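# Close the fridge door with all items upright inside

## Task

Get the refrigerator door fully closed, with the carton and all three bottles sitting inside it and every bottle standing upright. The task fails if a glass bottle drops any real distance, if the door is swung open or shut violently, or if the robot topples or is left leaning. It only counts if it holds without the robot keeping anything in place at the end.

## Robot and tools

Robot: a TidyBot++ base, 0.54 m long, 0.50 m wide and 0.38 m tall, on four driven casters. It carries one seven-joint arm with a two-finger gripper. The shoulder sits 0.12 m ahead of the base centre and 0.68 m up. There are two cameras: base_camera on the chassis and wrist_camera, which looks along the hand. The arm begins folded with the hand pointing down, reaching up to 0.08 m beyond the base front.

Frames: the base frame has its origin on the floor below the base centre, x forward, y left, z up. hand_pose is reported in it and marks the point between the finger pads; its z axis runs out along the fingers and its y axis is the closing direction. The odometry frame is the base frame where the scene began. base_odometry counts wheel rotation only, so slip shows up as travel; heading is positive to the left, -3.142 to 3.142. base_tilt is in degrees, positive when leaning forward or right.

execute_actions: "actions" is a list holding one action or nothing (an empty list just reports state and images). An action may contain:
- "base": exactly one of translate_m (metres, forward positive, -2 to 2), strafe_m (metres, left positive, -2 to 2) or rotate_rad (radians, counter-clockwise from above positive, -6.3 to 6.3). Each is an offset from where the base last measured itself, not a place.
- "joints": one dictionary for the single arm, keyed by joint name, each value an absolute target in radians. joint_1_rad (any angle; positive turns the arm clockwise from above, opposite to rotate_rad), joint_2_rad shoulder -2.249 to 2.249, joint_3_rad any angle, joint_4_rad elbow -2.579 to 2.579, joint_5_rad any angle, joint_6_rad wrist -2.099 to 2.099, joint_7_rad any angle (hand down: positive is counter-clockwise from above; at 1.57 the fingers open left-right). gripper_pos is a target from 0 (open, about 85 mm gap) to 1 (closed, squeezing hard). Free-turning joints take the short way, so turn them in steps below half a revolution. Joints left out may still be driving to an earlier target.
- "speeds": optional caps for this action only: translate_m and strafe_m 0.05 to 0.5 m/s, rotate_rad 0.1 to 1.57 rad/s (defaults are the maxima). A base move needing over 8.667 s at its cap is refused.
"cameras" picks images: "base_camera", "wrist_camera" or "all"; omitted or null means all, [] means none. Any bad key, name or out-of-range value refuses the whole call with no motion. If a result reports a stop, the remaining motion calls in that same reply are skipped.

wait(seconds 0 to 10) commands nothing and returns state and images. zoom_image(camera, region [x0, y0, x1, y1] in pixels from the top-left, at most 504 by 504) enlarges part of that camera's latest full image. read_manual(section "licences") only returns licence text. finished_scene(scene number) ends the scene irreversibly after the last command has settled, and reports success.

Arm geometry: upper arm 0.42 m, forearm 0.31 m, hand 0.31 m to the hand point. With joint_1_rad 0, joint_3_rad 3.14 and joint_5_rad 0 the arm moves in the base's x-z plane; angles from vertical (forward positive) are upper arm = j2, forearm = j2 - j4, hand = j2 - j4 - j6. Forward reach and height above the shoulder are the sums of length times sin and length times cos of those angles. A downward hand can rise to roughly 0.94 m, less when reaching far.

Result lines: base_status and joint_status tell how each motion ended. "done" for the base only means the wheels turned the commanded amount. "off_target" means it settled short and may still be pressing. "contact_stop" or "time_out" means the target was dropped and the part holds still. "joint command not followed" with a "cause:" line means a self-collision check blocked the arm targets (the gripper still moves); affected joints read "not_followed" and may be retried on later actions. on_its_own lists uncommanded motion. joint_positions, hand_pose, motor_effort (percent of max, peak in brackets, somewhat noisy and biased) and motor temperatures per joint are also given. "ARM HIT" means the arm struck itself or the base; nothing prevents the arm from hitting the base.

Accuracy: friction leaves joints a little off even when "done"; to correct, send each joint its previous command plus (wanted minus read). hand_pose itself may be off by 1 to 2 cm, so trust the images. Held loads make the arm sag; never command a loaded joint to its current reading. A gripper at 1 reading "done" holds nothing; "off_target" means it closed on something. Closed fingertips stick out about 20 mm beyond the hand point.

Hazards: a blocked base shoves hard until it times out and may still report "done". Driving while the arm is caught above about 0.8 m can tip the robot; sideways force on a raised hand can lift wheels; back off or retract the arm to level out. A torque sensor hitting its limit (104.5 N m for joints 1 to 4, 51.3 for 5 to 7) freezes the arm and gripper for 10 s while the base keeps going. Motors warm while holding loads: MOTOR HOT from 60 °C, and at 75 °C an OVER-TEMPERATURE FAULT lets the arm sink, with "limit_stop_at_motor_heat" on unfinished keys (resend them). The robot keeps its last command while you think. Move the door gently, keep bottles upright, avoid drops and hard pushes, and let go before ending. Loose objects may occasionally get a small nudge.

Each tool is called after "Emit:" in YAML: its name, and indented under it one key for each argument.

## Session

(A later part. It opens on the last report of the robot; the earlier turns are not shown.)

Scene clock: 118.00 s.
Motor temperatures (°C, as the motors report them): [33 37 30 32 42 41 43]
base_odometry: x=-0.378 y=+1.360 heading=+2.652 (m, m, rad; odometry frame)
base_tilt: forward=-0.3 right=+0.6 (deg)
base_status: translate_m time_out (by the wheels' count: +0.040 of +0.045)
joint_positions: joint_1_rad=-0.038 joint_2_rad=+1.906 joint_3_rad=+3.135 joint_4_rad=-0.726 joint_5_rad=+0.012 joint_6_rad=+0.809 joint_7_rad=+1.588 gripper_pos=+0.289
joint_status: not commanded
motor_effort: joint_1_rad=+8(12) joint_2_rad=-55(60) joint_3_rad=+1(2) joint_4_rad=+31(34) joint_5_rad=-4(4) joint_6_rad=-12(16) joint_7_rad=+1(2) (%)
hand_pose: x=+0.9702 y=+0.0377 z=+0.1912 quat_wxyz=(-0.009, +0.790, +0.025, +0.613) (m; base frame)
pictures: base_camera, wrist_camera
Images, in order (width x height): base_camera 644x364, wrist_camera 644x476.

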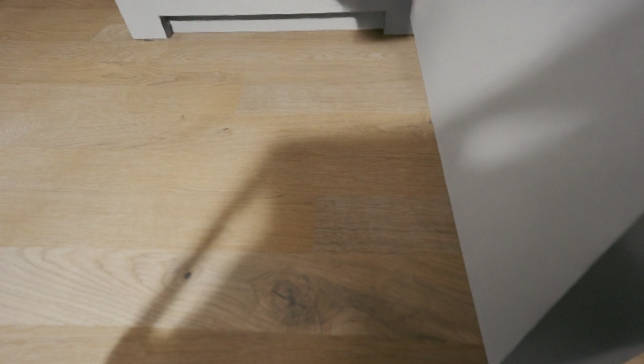

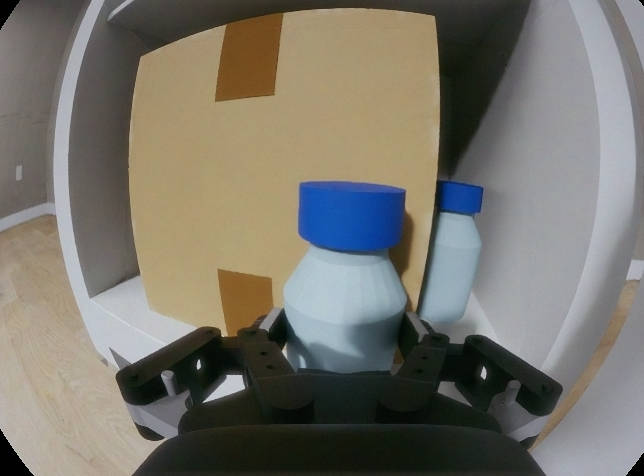

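Emit:
execute_actions:
  actions:
    - {"base":{"translate_m":-0.05},"speeds":{"translate_m":0.05},"joints":{"joint_2_rad":1.81,"joint_4_rad":-0.61,"joint_6_rad":0.66,"joint_1_rad":0.04}}

Scene clock: 122.93 s.
Motor temperatures (°C, as the motors report them): [33 37 30 32 42 41 43]
base_odometry: x=-0.334 y=+1.337 heading=+2.652 (m, m, rad; odometry frame)
base_tilt: forward=-0.2 right=+0.6 (deg)
base_status: done
joint_positions: joint_1_rad=+0.044 joint_2_rad=+1.856 joint_3_rad=+3.135 joint_4_rad=-0.643 joint_5_rad=+0.012 joint_6_rad=+0.656 joint_7_rad=+1.587 gripper_pos=+0.289
joint_status: joint_2_rad off_target (ended at +1.856, target +1.810); the others done
motor_effort: joint_1_rad=-1(11) joint_2_rad=-57(61) joint_3_rad=-2(1) joint_4_rad=+18(27) joint_5_rad=+1(4) joint_6_rad=+13(13) joint_7_rad=+0(1) (%)
hand_pose: x=+1.0106 y=-0.0346 z=+0.2285 quat_wxyz=(+0.016, +0.796, -0.008, +0.605) (m; base frame)
pictures: base_camera, wrist_camera
Images, in order (width x height): base_camera 644x364, wrist_camera 644x476.

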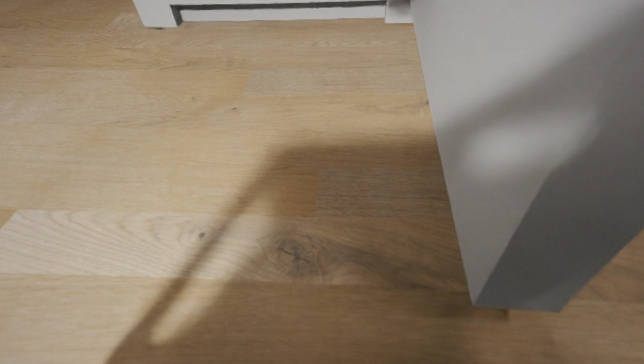

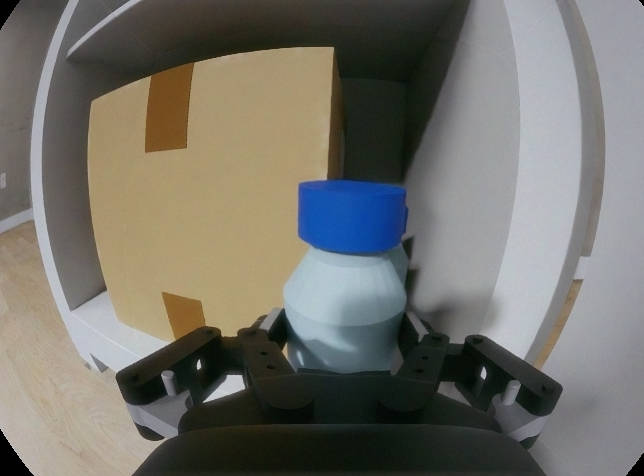

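Emit:
execute_actions:
  actions:
    - {"base":{"strafe_m":-0.035},"speeds":{"strafe_m":0.05}}

Emit:
execute_actions:
  actions:
    - {"base":{"translate_m":0.07},"speeds":{"translate_m":0.05},"joints":{"joint_2_rad":1.85}}

Scene clock: 128.37 s.
Motor temperatures (°C, as the motors report them): [33 38 30 32 42 41 43]
base_odometry: x=-0.317 y=+1.368 heading=+2.652 (m, m, rad; odometry frame)
base_tilt: forward=-0.2 right=+0.6 (deg)
base_status: done
joint_positions: joint_1_rad=+0.042 joint_2_rad=+1.856 joint_3_rad=+3.135 joint_4_rad=-0.643 joint_5_rad=+0.012 joint_6_rad=+0.656 joint_7_rad=+1.587 gripper_pos=+0.289
joint_status: not commanded
motor_effort: joint_1_rad=+0(4) joint_2_rad=-57(59) joint_3_rad=-2(2) joint_4_rad=+19(19) joint_5_rad=+1(0) joint_6_rad=+14(14) joint_7_rad=-1(1) (%)
hand_pose: x=+1.0106 y=-0.0326 z=+0.2285 quat_wxyz=(+0.016, +0.796, -0.007, +0.605) (m; base frame)
pictures: base_camera, wrist_camera
Images, in order (width x height): base_camera 644x364, wrist_camera 644x476.

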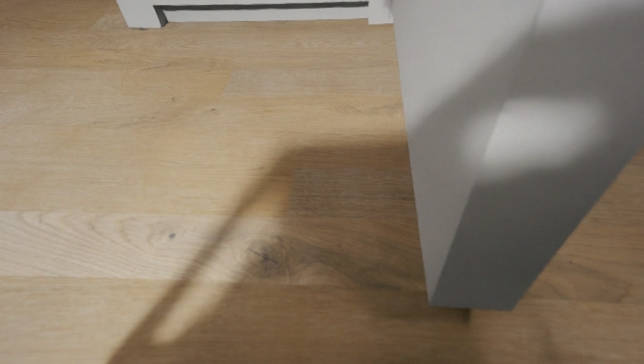

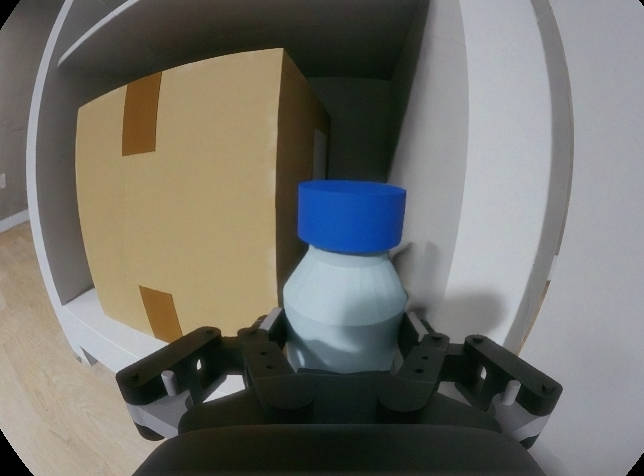

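Scene clock: 132.07 s.
Motor temperatures (°C, as the motors report them): [33 38 30 32 42 41 43]
base_odometry: x=-0.376 y=+1.399 heading=+2.652 (m, m, rad; odometry frame)
base_tilt: forward=-0.3 right=+0.5 (deg)
base_status: translate_m time_out (by the wheels' count: +0.067 of +0.070)
joint_positions: joint_1_rad=+0.035 joint_2_rad=+1.898 joint_3_rad=+3.135 joint_4_rad=-0.688 joint_5_rad=-0.003 joint_6_rad=+0.729 joint_7_rad=+1.587 gripper_pos=+0.289
joint_status: joint_2_rad off_target (ended at +1.898, target +1.850)
motor_effort: joint_1_rad=+3(4) joint_2_rad=-57(64) joint_3_rad=+0(1) joint_4_rad=+26(33) joint_5_rad=+3(5) joint_6_rad=-3(13) joint_7_rad=-1(2) (%)
hand_pose: x=+0.9816 y=-0.0281 z=+0.1920 quat_wxyz=(+0.014, +0.801, -0.012, +0.599) (m; base frame)
pictures: base_camera, wrist_camera
Images, in order (width x height): base_camera 644x364, wrist_camera 644x476.

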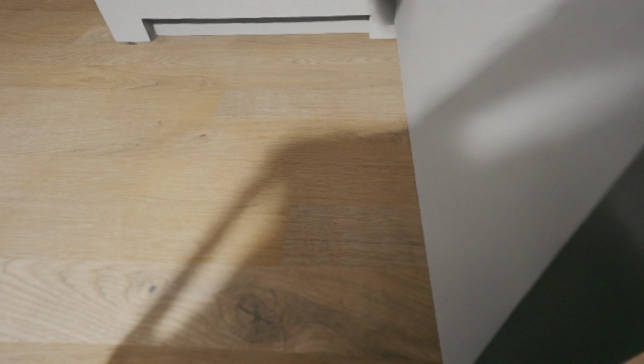

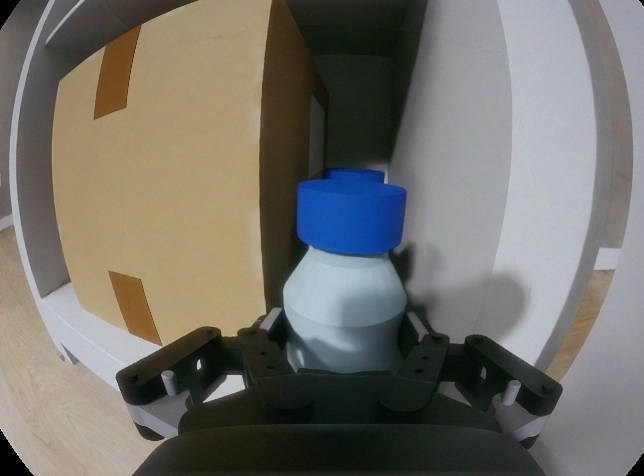

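Emit:
execute_actions:
  actions:
    - {"base":{"translate_m":-0.012},"joints":{"gripper_pos":0.15,"joint_2_rad":1.9,"joint_4_rad":-0.65}}
  cameras: []

Emit:
execute_actions:
  actions:
    - {"base":{"translate_m":-0.12},"speeds":{"translate_m":0.1}}

Scene clock: 136.30 s.
Motor temperatures (°C, as the motors report them): [33 38 30 32 42 41 43]
base_odometry: x=-0.366 y=+1.394 heading=+2.652 (m, m, rad; odometry frame)
base_tilt: forward=-0.2 right=+0.5 (deg)
base_status: done
joint_positions: joint_1_rad=+0.035 joint_2_rad=+1.900 joint_3_rad=+3.135 joint_4_rad=-0.651 joint_5_rad=-0.003 joint_6_rad=+0.678 joint_7_rad=+1.587 gripper_pos=+0.150
joint_status: all done
motor_effort: joint_1_rad=+0(2) joint_2_rad=-49(55) joint_3_rad=-2(2) joint_4_rad=+14(25) joint_5_rad=+1(3) joint_6_rad=+9(13) joint_7_rad=+0(1) (%)
hand_pose: x=+0.9890 y=-0.0288 z=+0.1923 quat_wxyz=(+0.014, +0.805, -0.012, +0.592) (m; base frame)
pictures: none
No camera images: the call's "cameras" was empty. Leave "cameras" out to get every camera's image.

Scene clock: 138.07 s.
Motor temperatures (°C, as the motors report them): [33 38 30 32 42 41 43]
base_odometry: x=-0.260 y=+1.337 heading=+2.652 (m, m, rad; odometry frame)
base_tilt: forward=-0.2 right=+0.6 (deg)
base_status: done
joint_positions: joint_1_rad=+0.035 joint_2_rad=+1.900 joint_3_rad=+3.135 joint_4_rad=-0.651 joint_5_rad=-0.003 joint_6_rad=+0.678 joint_7_rad=+1.587 gripper_pos=+0.150
joint_status: not commanded
motor_effort: joint_1_rad=+0(1) joint_2_rad=-49(51) joint_3_rad=-2(2) joint_4_rad=+14(15) joint_5_rad=+1(1) joint_6_rad=+9(9) joint_7_rad=+0(0) (%)
hand_pose: x=+0.9890 y=-0.0288 z=+0.1922 quat_wxyz=(+0.014, +0.805, -0.012, +0.592) (m; base frame)
pictures: base_camera, wrist_camera
Images, in order (width x height): base_camera 644x364, wrist_camera 644x476.

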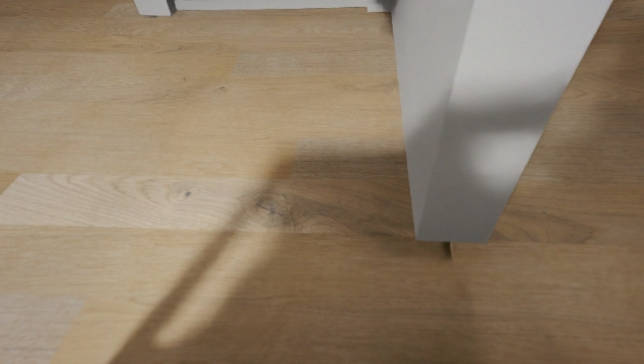

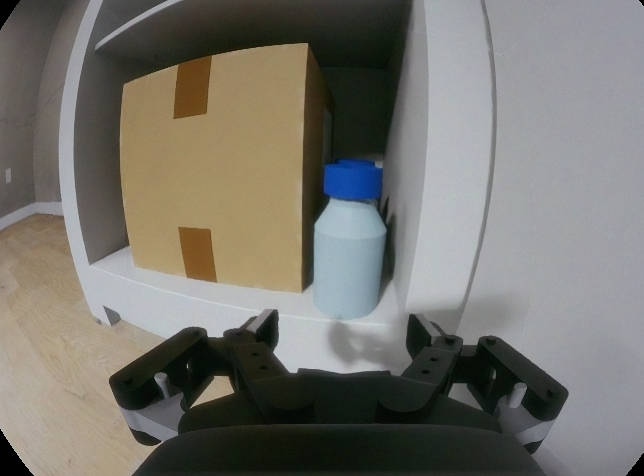

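Emit:
execute_actions:
  actions:
    - {"base":{"translate_m":-0.1}}
  cameras: []

Emit:
execute_actions:
  actions:
    - {"joints":{"joint_1_rad":-0.05,"joint_2_rad":-0.6,"joint_4_rad":-2.55,"joint_6_rad":-1.2,"gripper_pos":1}}
  cameras: []

Emit:
execute_actions:
  actions:
    - {"base":{"strafe_m":-0.46}}

Emit:
execute_actions:
  actions:
    - {"base":{"translate_m":0.48}}

Emit:
execute_actions:
  actions:
    - {"base":{"strafe_m":0.55},"speeds":{"strafe_m":0.1}}

Scene clock: 153.83 s.
Motor temperatures (°C, as the motors report them): [33 38 30 32 42 41 43]
base_odometry: x=-0.171 y=+1.290 heading=+2.652 (m, m, rad; odometry frame)
base_tilt: forward=-0.2 right=+0.5 (deg)
base_status: done
joint_positions: joint_1_rad=+0.035 joint_2_rad=+1.902 joint_3_rad=+3.135 joint_4_rad=-0.651 joint_5_rad=-0.003 joint_6_rad=+0.678 joint_7_rad=+1.587 gripper_pos=+0.150
joint_status: not commanded
motor_effort: joint_1_rad=+0(1) joint_2_rad=-49(51) joint_3_rad=-2(2) joint_4_rad=+15(15) joint_5_rad=+1(0) joint_6_rad=+9(10) joint_7_rad=-1(1) (%)
hand_pose: x=+0.9880 y=-0.0288 z=+0.1904 quat_wxyz=(+0.014, +0.806, -0.012, +0.592) (m; base frame)
pictures: none
No camera images: the call's "cameras" was empty. Leave "cameras" out to get every camera's image.

Scene clock: 157.30 s.
Motor temperatures (°C, as the motors report them): [33 38 30 32 42 41 43]
base_odometry: x=-0.171 y=+1.290 heading=+2.652 (m, m, rad; odometry frame)
base_tilt: forward=-0.3 right=+0.5 (deg)
base_status: not commanded
joint_positions: joint_1_rad=-0.026 joint_2_rad=-0.553 joint_3_rad=+3.135 joint_4_rad=-2.505 joint_5_rad=-0.003 joint_6_rad=-1.137 joint_7_rad=+1.587 gripper_pos=+0.999
joint_status: joint_1_rad not_followed (moved -0.062 of -0.085); joint_2_rad not_followed (moved -2.454 of -2.502); joint_4_rad not_followed (moved -1.854 of -1.899); joint_6_rad not_followed (moved -1.815 of -1.878); the others done
motor_effort: joint_1_rad=+0(1) joint_2_rad=+4(53) joint_3_rad=+0(2) joint_4_rad=+15(20) joint_5_rad=+1(1) joint_6_rad=+2(10) joint_7_rad=+0(0) (%)
hand_pose: x=+0.2059 y=+0.0047 z=+0.6120 quat_wxyz=(+0.000, +0.999, +0.024, +0.026) (m; base frame)
pictures: none
joint command not followed: on one or more control steps a check withheld the commanded joint targets, and the robot was not sent them on those steps. On the call's last step the targets were still withheld.
cause: the commanded joint targets would bring two parts of the arm too close to each other (its gripper and another part of the arm, with the joints from joint_2_rad to joint_7_rad between them); next, command targets that bring no two parts of the arm closer together.
No camera images: the call's "cameras" was empty. Leave "cameras" out to get every camera's image.

Scene clock: 159.57 s.
Motor temperatures (°C, as the motors report them): [33 38 30 32 42 41 43]
base_odometry: x=+0.045 y=+1.696 heading=+2.651 (m, m, rad; odometry frame)
base_tilt: forward=-0.3 right=+0.6 (deg)
base_status: done
joint_positions: joint_1_rad=-0.026 joint_2_rad=-0.553 joint_3_rad=+3.135 joint_4_rad=-2.505 joint_5_rad=-0.003 joint_6_rad=-1.137 joint_7_rad=+1.587 gripper_pos=+0.999
joint_status: not commanded
on_its_own: joint_2_rad still aims at your old target -0.600; joint_4_rad still aims at your old target -2.550; joint_6_rad still aims at your old target -1.200
motor_effort: joint_1_rad=+0(0) joint_2_rad=+5(4) joint_3_rad=+0(0) joint_4_rad=+16(16) joint_5_rad=+1(0) joint_6_rad=+2(1) joint_7_rad=+1(0) (%)
hand_pose: x=+0.2059 y=+0.0047 z=+0.6120 quat_wxyz=(+0.000, +0.999, +0.024, +0.026) (m; base frame)
pictures: base_camera, wrist_camera
joint command not followed: on one or more control steps a check withheld the commanded joint targets, and the robot was not sent them on those steps. On the call's last step the targets were still withheld.
cause: the commanded joint targets would bring two parts of the arm too close to each other (the joints from joint_2_rad to joint_7_rad lie between them); next, command targets that bring no two parts of the arm closer together.
Images, in order (width x height): base_camera 644x364, wrist_camera 644x476.

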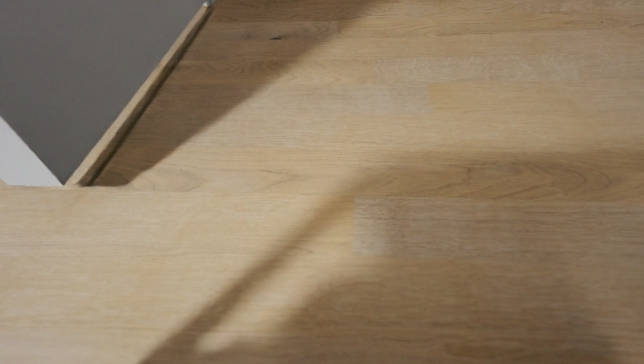

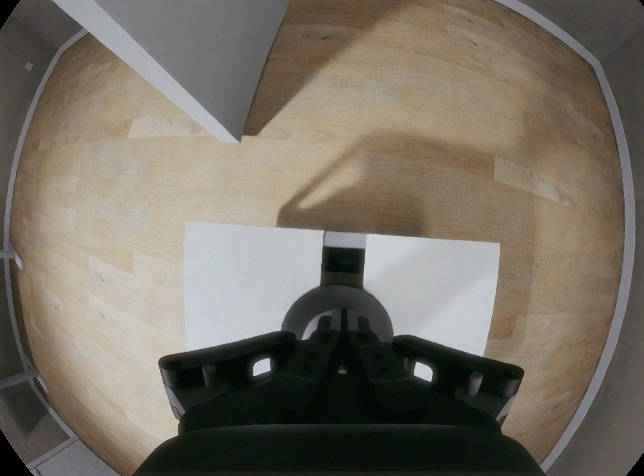

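Scene clock: 161.90 s.
Motor temperatures (°C, as the motors report them): [33 38 30 32 42 41 43]
base_odometry: x=-0.378 y=+1.923 heading=+2.651 (m, m, rad; odometry frame)
base_tilt: forward=-0.3 right=+0.5 (deg)
base_status: done
joint_positions: joint_1_rad=-0.026 joint_2_rad=-0.550 joint_3_rad=+3.135 joint_4_rad=-2.505 joint_5_rad=-0.003 joint_6_rad=-1.137 joint_7_rad=+1.587 gripper_pos=+0.999
joint_status: not commanded
on_its_own: joint_2_rad still aims at your old target -0.600; joint_4_rad still aims at your old target -2.550; joint_6_rad still aims at your old target -1.200
motor_effort: joint_1_rad=+0(0) joint_2_rad=+4(6) joint_3_rad=+0(0) joint_4_rad=+16(17) joint_5_rad=+1(1) joint_6_rad=+1(2) joint_7_rad=+0(0) (%)
hand_pose: x=+0.2057 y=+0.0047 z=+0.6117 quat_wxyz=(+0.000, +0.999, +0.024, +0.025) (m; base frame)
pictures: base_camera, wrist_camera
joint command not followed: on one or more control steps a check withheld the commanded joint targets, and the robot was not sent them on those steps. On the call's last step the targets were still withheld.
cause: the commanded joint targets would bring two parts of the arm too close to each other (the joints from joint_2_rad to joint_7_rad lie between them); next, command targets that bring no two parts of the arm closer together.
Images, in order (width x height): base_camera 644x364, wrist_camera 644x476.

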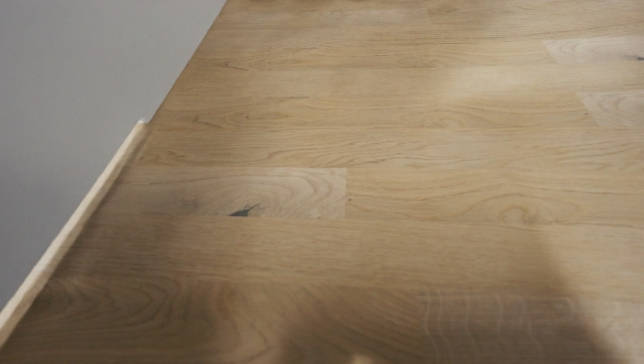

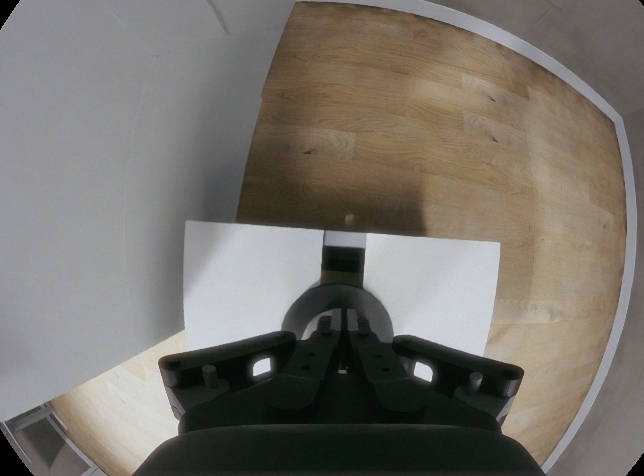

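Scene clock: 167.97 s.
Motor temperatures (°C, as the motors report them): [33 38 30 32 42 41 43]
base_odometry: x=-0.637 y=+1.437 heading=+2.651 (m, m, rad; odometry frame)
base_tilt: forward=-0.3 right=+0.5 (deg)
base_status: done
joint_positions: joint_1_rad=-0.026 joint_2_rad=-0.550 joint_3_rad=+3.135 joint_4_rad=-2.505 joint_5_rad=-0.003 joint_6_rad=-1.137 joint_7_rad=+1.587 gripper_pos=+0.999
joint_status: not commanded
on_its_own: joint_2_rad still aims at your old target -0.600; joint_4_rad still aims at your old target -2.550; joint_6_rad still aims at your old target -1.200
motor_effort: joint_1_rad=+0(0) joint_2_rad=+4(4) joint_3_rad=+0(0) joint_4_rad=+16(16) joint_5_rad=+1(0) joint_6_rad=+1(2) joint_7_rad=+1(0) (%)
hand_pose: x=+0.2057 y=+0.0047 z=+0.6117 quat_wxyz=(+0.000, +0.999, +0.024, +0.025) (m; base frame)
pictures: base_camera, wrist_camera
joint command not followed: on one or more control steps a check withheld the commanded joint targets, and the robot was not sent them on those steps. On the call's last step the targets were still withheld.
cause: the commanded joint targets would bring two parts of the arm too close to each other (the joints from joint_2_rad to joint_7_rad lie between them); next, command targets that bring no two parts of the arm closer together.
Images, in order (width x height): base_camera 644x364, wrist_camera 644x476.

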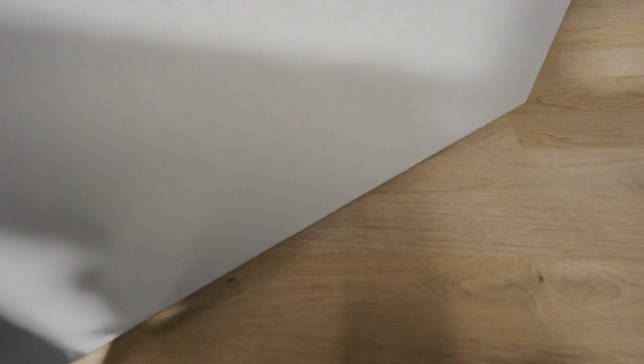

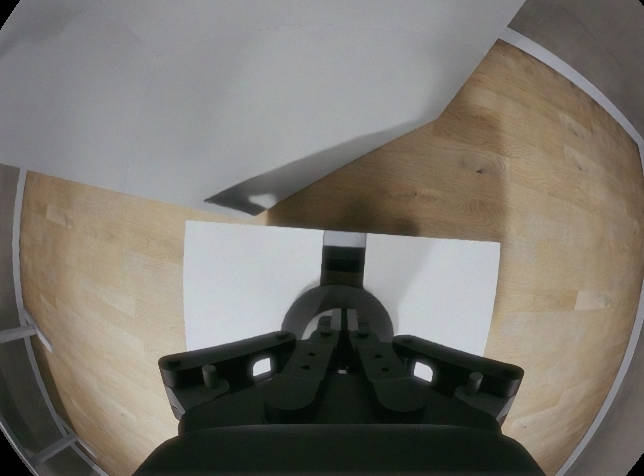

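Turn slightly right so the left corner leads.

Emit:
execute_actions:
  actions:
    - {"base":{"rotate_rad":-0.08},"speeds":{"rotate_rad":0.2}}
  cameras: []

Emit:
execute_actions:
  actions:
    - {"base":{"translate_m":0.37},"speeds":{"translate_m":0.07}}
  cameras: []

Emit:
execute_actions:
  actions:
    - {"base":{"translate_m":-0.2}}

Scene clock: 173.67 s.
Motor temperatures (°C, as the motors report them): [33 38 30 32 42 41 43]
base_odometry: x=-0.637 y=+1.437 heading=+2.571 (m, m, rad; odometry frame)
base_tilt: forward=-0.3 right=+0.5 (deg)
base_status: done
joint_positions: joint_1_rad=-0.026 joint_2_rad=-0.550 joint_3_rad=+3.135 joint_4_rad=-2.505 joint_5_rad=-0.003 joint_6_rad=-1.137 joint_7_rad=+1.587 gripper_pos=+0.999
joint_status: not commanded
on_its_own: joint_2_rad still aims at your old target -0.600; joint_4_rad still aims at your old target -2.550; joint_6_rad still aims at your old target -1.200
motor_effort: joint_1_rad=+0(0) joint_2_rad=+4(4) joint_3_rad=+0(0) joint_4_rad=+16(16) joint_5_rad=+1(1) joint_6_rad=+1(2) joint_7_rad=+1(0) (%)
hand_pose: x=+0.2057 y=+0.0047 z=+0.6117 quat_wxyz=(+0.000, +0.999, +0.024, +0.025) (m; base frame)
pictures: none
joint command not followed: on one or more control steps a check withheld the commanded joint targets, and the robot was not sent them on those steps. On the call's last step the targets were still withheld.
cause: the commanded joint targets would bring two parts of the arm too close to each other (the joints from joint_2_rad to joint_7_rad lie between them); next, command targets that bring no two parts of the arm closer together.
No camera images: the call's "cameras" was empty. Leave "cameras" out to get every camera's image.

Scene clock: 179.47 s.
Motor temperatures (°C, as the motors report them): [33 38 30 32 42 41 43]
base_odometry: x=-0.949 y=+1.637 heading=+2.571 (m, m, rad; odometry frame)
base_tilt: forward=-0.3 right=+0.5 (deg)
base_status: done
joint_positions: joint_1_rad=-0.026 joint_2_rad=-0.550 joint_3_rad=+3.135 joint_4_rad=-2.505 joint_5_rad=-0.003 joint_6_rad=-1.137 joint_7_rad=+1.587 gripper_pos=+0.999
joint_status: not commanded
on_its_own: joint_2_rad still aims at your old target -0.600; joint_4_rad still aims at your old target -2.550; joint_6_rad still aims at your old target -1.200
motor_effort: joint_1_rad=+0(0) joint_2_rad=+4(7) joint_3_rad=-1(0) joint_4_rad=+16(16) joint_5_rad=+1(1) joint_6_rad=+1(2) joint_7_rad=+0(0) (%)
hand_pose: x=+0.2057 y=+0.0047 z=+0.6117 quat_wxyz=(+0.000, +0.999, +0.024, +0.025) (m; base frame)
pictures: none
joint command not followed: on one or more control steps a check withheld the commanded joint targets, and the robot was not sent them on those steps. On the call's last step the targets were still withheld.
cause: the commanded joint targets would bring two parts of the arm too close to each other (the joints from joint_2_rad to joint_7_rad lie between them); next, command targets that bring no two parts of the arm closer together.
No camera images: the call's "cameras" was empty. Leave "cameras" out to get every camera's image.

Scene clock: 181.13 s.
Motor temperatures (°C, as the motors report them): [33 38 30 32 42 41 43]
base_odometry: x=-0.781 y=+1.529 heading=+2.570 (m, m, rad; odometry frame)
base_tilt: forward=-0.3 right=+0.5 (deg)
base_status: done
joint_positions: joint_1_rad=-0.026 joint_2_rad=-0.551 joint_3_rad=+3.135 joint_4_rad=-2.505 joint_5_rad=-0.003 joint_6_rad=-1.137 joint_7_rad=+1.587 gripper_pos=+0.999
joint_status: not commanded
on_its_own: joint_2_rad still aims at your old target -0.600; joint_4_rad still aims at your old target -2.550; joint_6_rad still aims at your old target -1.200
motor_effort: joint_1_rad=+0(0) joint_2_rad=+4(6) joint_3_rad=+0(0) joint_4_rad=+15(17) joint_5_rad=+1(1) joint_6_rad=+2(2) joint_7_rad=+0(0) (%)
hand_pose: x=+0.2058 y=+0.0047 z=+0.6118 quat_wxyz=(+0.000, +0.999, +0.024, +0.025) (m; base frame)
pictures: base_camera, wrist_camera
joint command not followed: on one or more control steps a check withheld the commanded joint targets, and the robot was not sent them on those steps. On the call's last step the targets were still withheld.
cause: the commanded joint targets would bring two parts of the arm too close to each other (the joints from joint_2_rad to joint_7_rad lie between them); next, command targets that bring no two parts of the arm closer together.
Images, in order (width x height): base_camera 644x364, wrist_camera 644x476.

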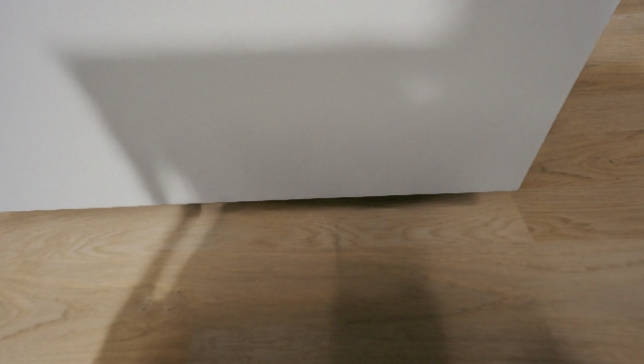

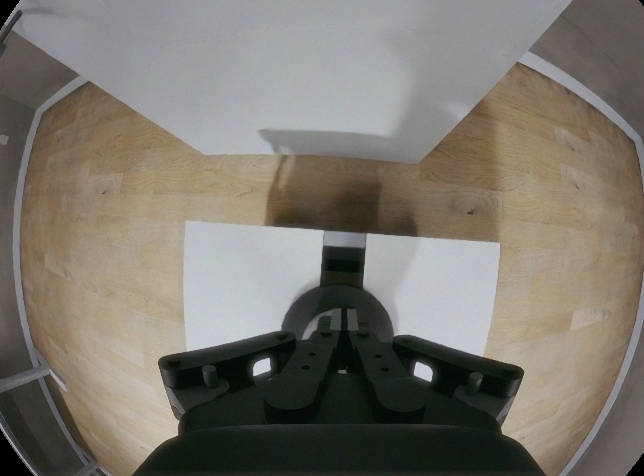

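Not certain; push once more.

Emit:
execute_actions:
  actions:
    - {"base":{"translate_m":0.235},"speeds":{"translate_m":0.08}}
  cameras: []

Emit:
execute_actions:
  actions:
    - {"base":{"translate_m":-0.2}}

Scene clock: 190.63 s.
Motor temperatures (°C, as the motors report them): [33 38 30 32 42 41 43]
base_odometry: x=-0.959 y=+1.644 heading=+2.571 (m, m, rad; odometry frame)
base_tilt: forward=-0.3 right=+0.5 (deg)
base_status: translate_m time_out (by the wheels' count: +0.212 of +0.235)
joint_positions: joint_1_rad=-0.026 joint_2_rad=-0.553 joint_3_rad=+3.135 joint_4_rad=-2.511 joint_5_rad=-0.003 joint_6_rad=-1.151 joint_7_rad=+1.587 gripper_pos=+0.999
joint_status: not commanded
on_its_own: joint_2_rad still aims at your old target -0.600
motor_effort: joint_1_rad=+0(1) joint_2_rad=+4(12) joint_3_rad=+0(0) joint_4_rad=+16(22) joint_5_rad=+1(2) joint_6_rad=+1(13) joint_7_rad=+0(1) (%)
hand_pose: x=+0.1988 y=+0.0045 z=+0.6099 quat_wxyz=(+0.000, +1.000, +0.024, +0.016) (m; base frame)
pictures: none
joint command not followed: on one or more control steps a check withheld the commanded joint targets, and the robot was not sent them on those steps. On the call's last step the targets were still withheld.
cause: the commanded joint targets would bring two parts of the arm too close to each other (the joints from joint_2_rad to joint_7_rad lie between them); next, command targets that bring no two parts of the arm closer together.
No camera images: the call's "cameras" was empty. Leave "cameras" out to get every camera's image.

not run: a stop came earlier in this reply.

Emit:
execute_actions:
  actions:
    - {"base":{"translate_m":-0.05}}
  cameras: []

Emit:
finished_scene:
  scene: 1

Scene clock: 194.97 s.
Motor temperatures (°C, as the motors report them): [33 38 30 32 42 41 43]
base_odometry: x=-0.917 y=+1.617 heading=+2.571 (m, m, rad; odometry frame)
base_tilt: forward=-0.3 right=+0.5 (deg)
base_status: done
joint_positions: joint_1_rad=-0.026 joint_2_rad=-0.553 joint_3_rad=+3.135 joint_4_rad=-2.511 joint_5_rad=-0.003 joint_6_rad=-1.151 joint_7_rad=+1.587 gripper_pos=+0.999
joint_status: not commanded
on_its_own: joint_2_rad still aims at your old target -0.600
motor_effort: joint_1_rad=+0(0) joint_2_rad=+4(6) joint_3_rad=+0(0) joint_4_rad=+16(16) joint_5_rad=+1(1) joint_6_rad=+2(2) joint_7_rad=+0(0) (%)
hand_pose: x=+0.1989 y=+0.0045 z=+0.6099 quat_wxyz=(+0.000, +1.000, +0.024, +0.016) (m; base frame)
pictures: none
joint command not followed: on one or more control steps a check withheld the commanded joint targets, and the robot was not sent them on those steps. On the call's last step the targets were still withheld.
cause: the commanded joint targets would bring two parts of the arm too close to each other (the joints from joint_2_rad to joint_7_rad lie between them); next, command targets that bring no two parts of the arm closer together.
No camera images: the call's "cameras" was empty. Leave "cameras" out to get every camera's image.

The scene is finished: the task was done.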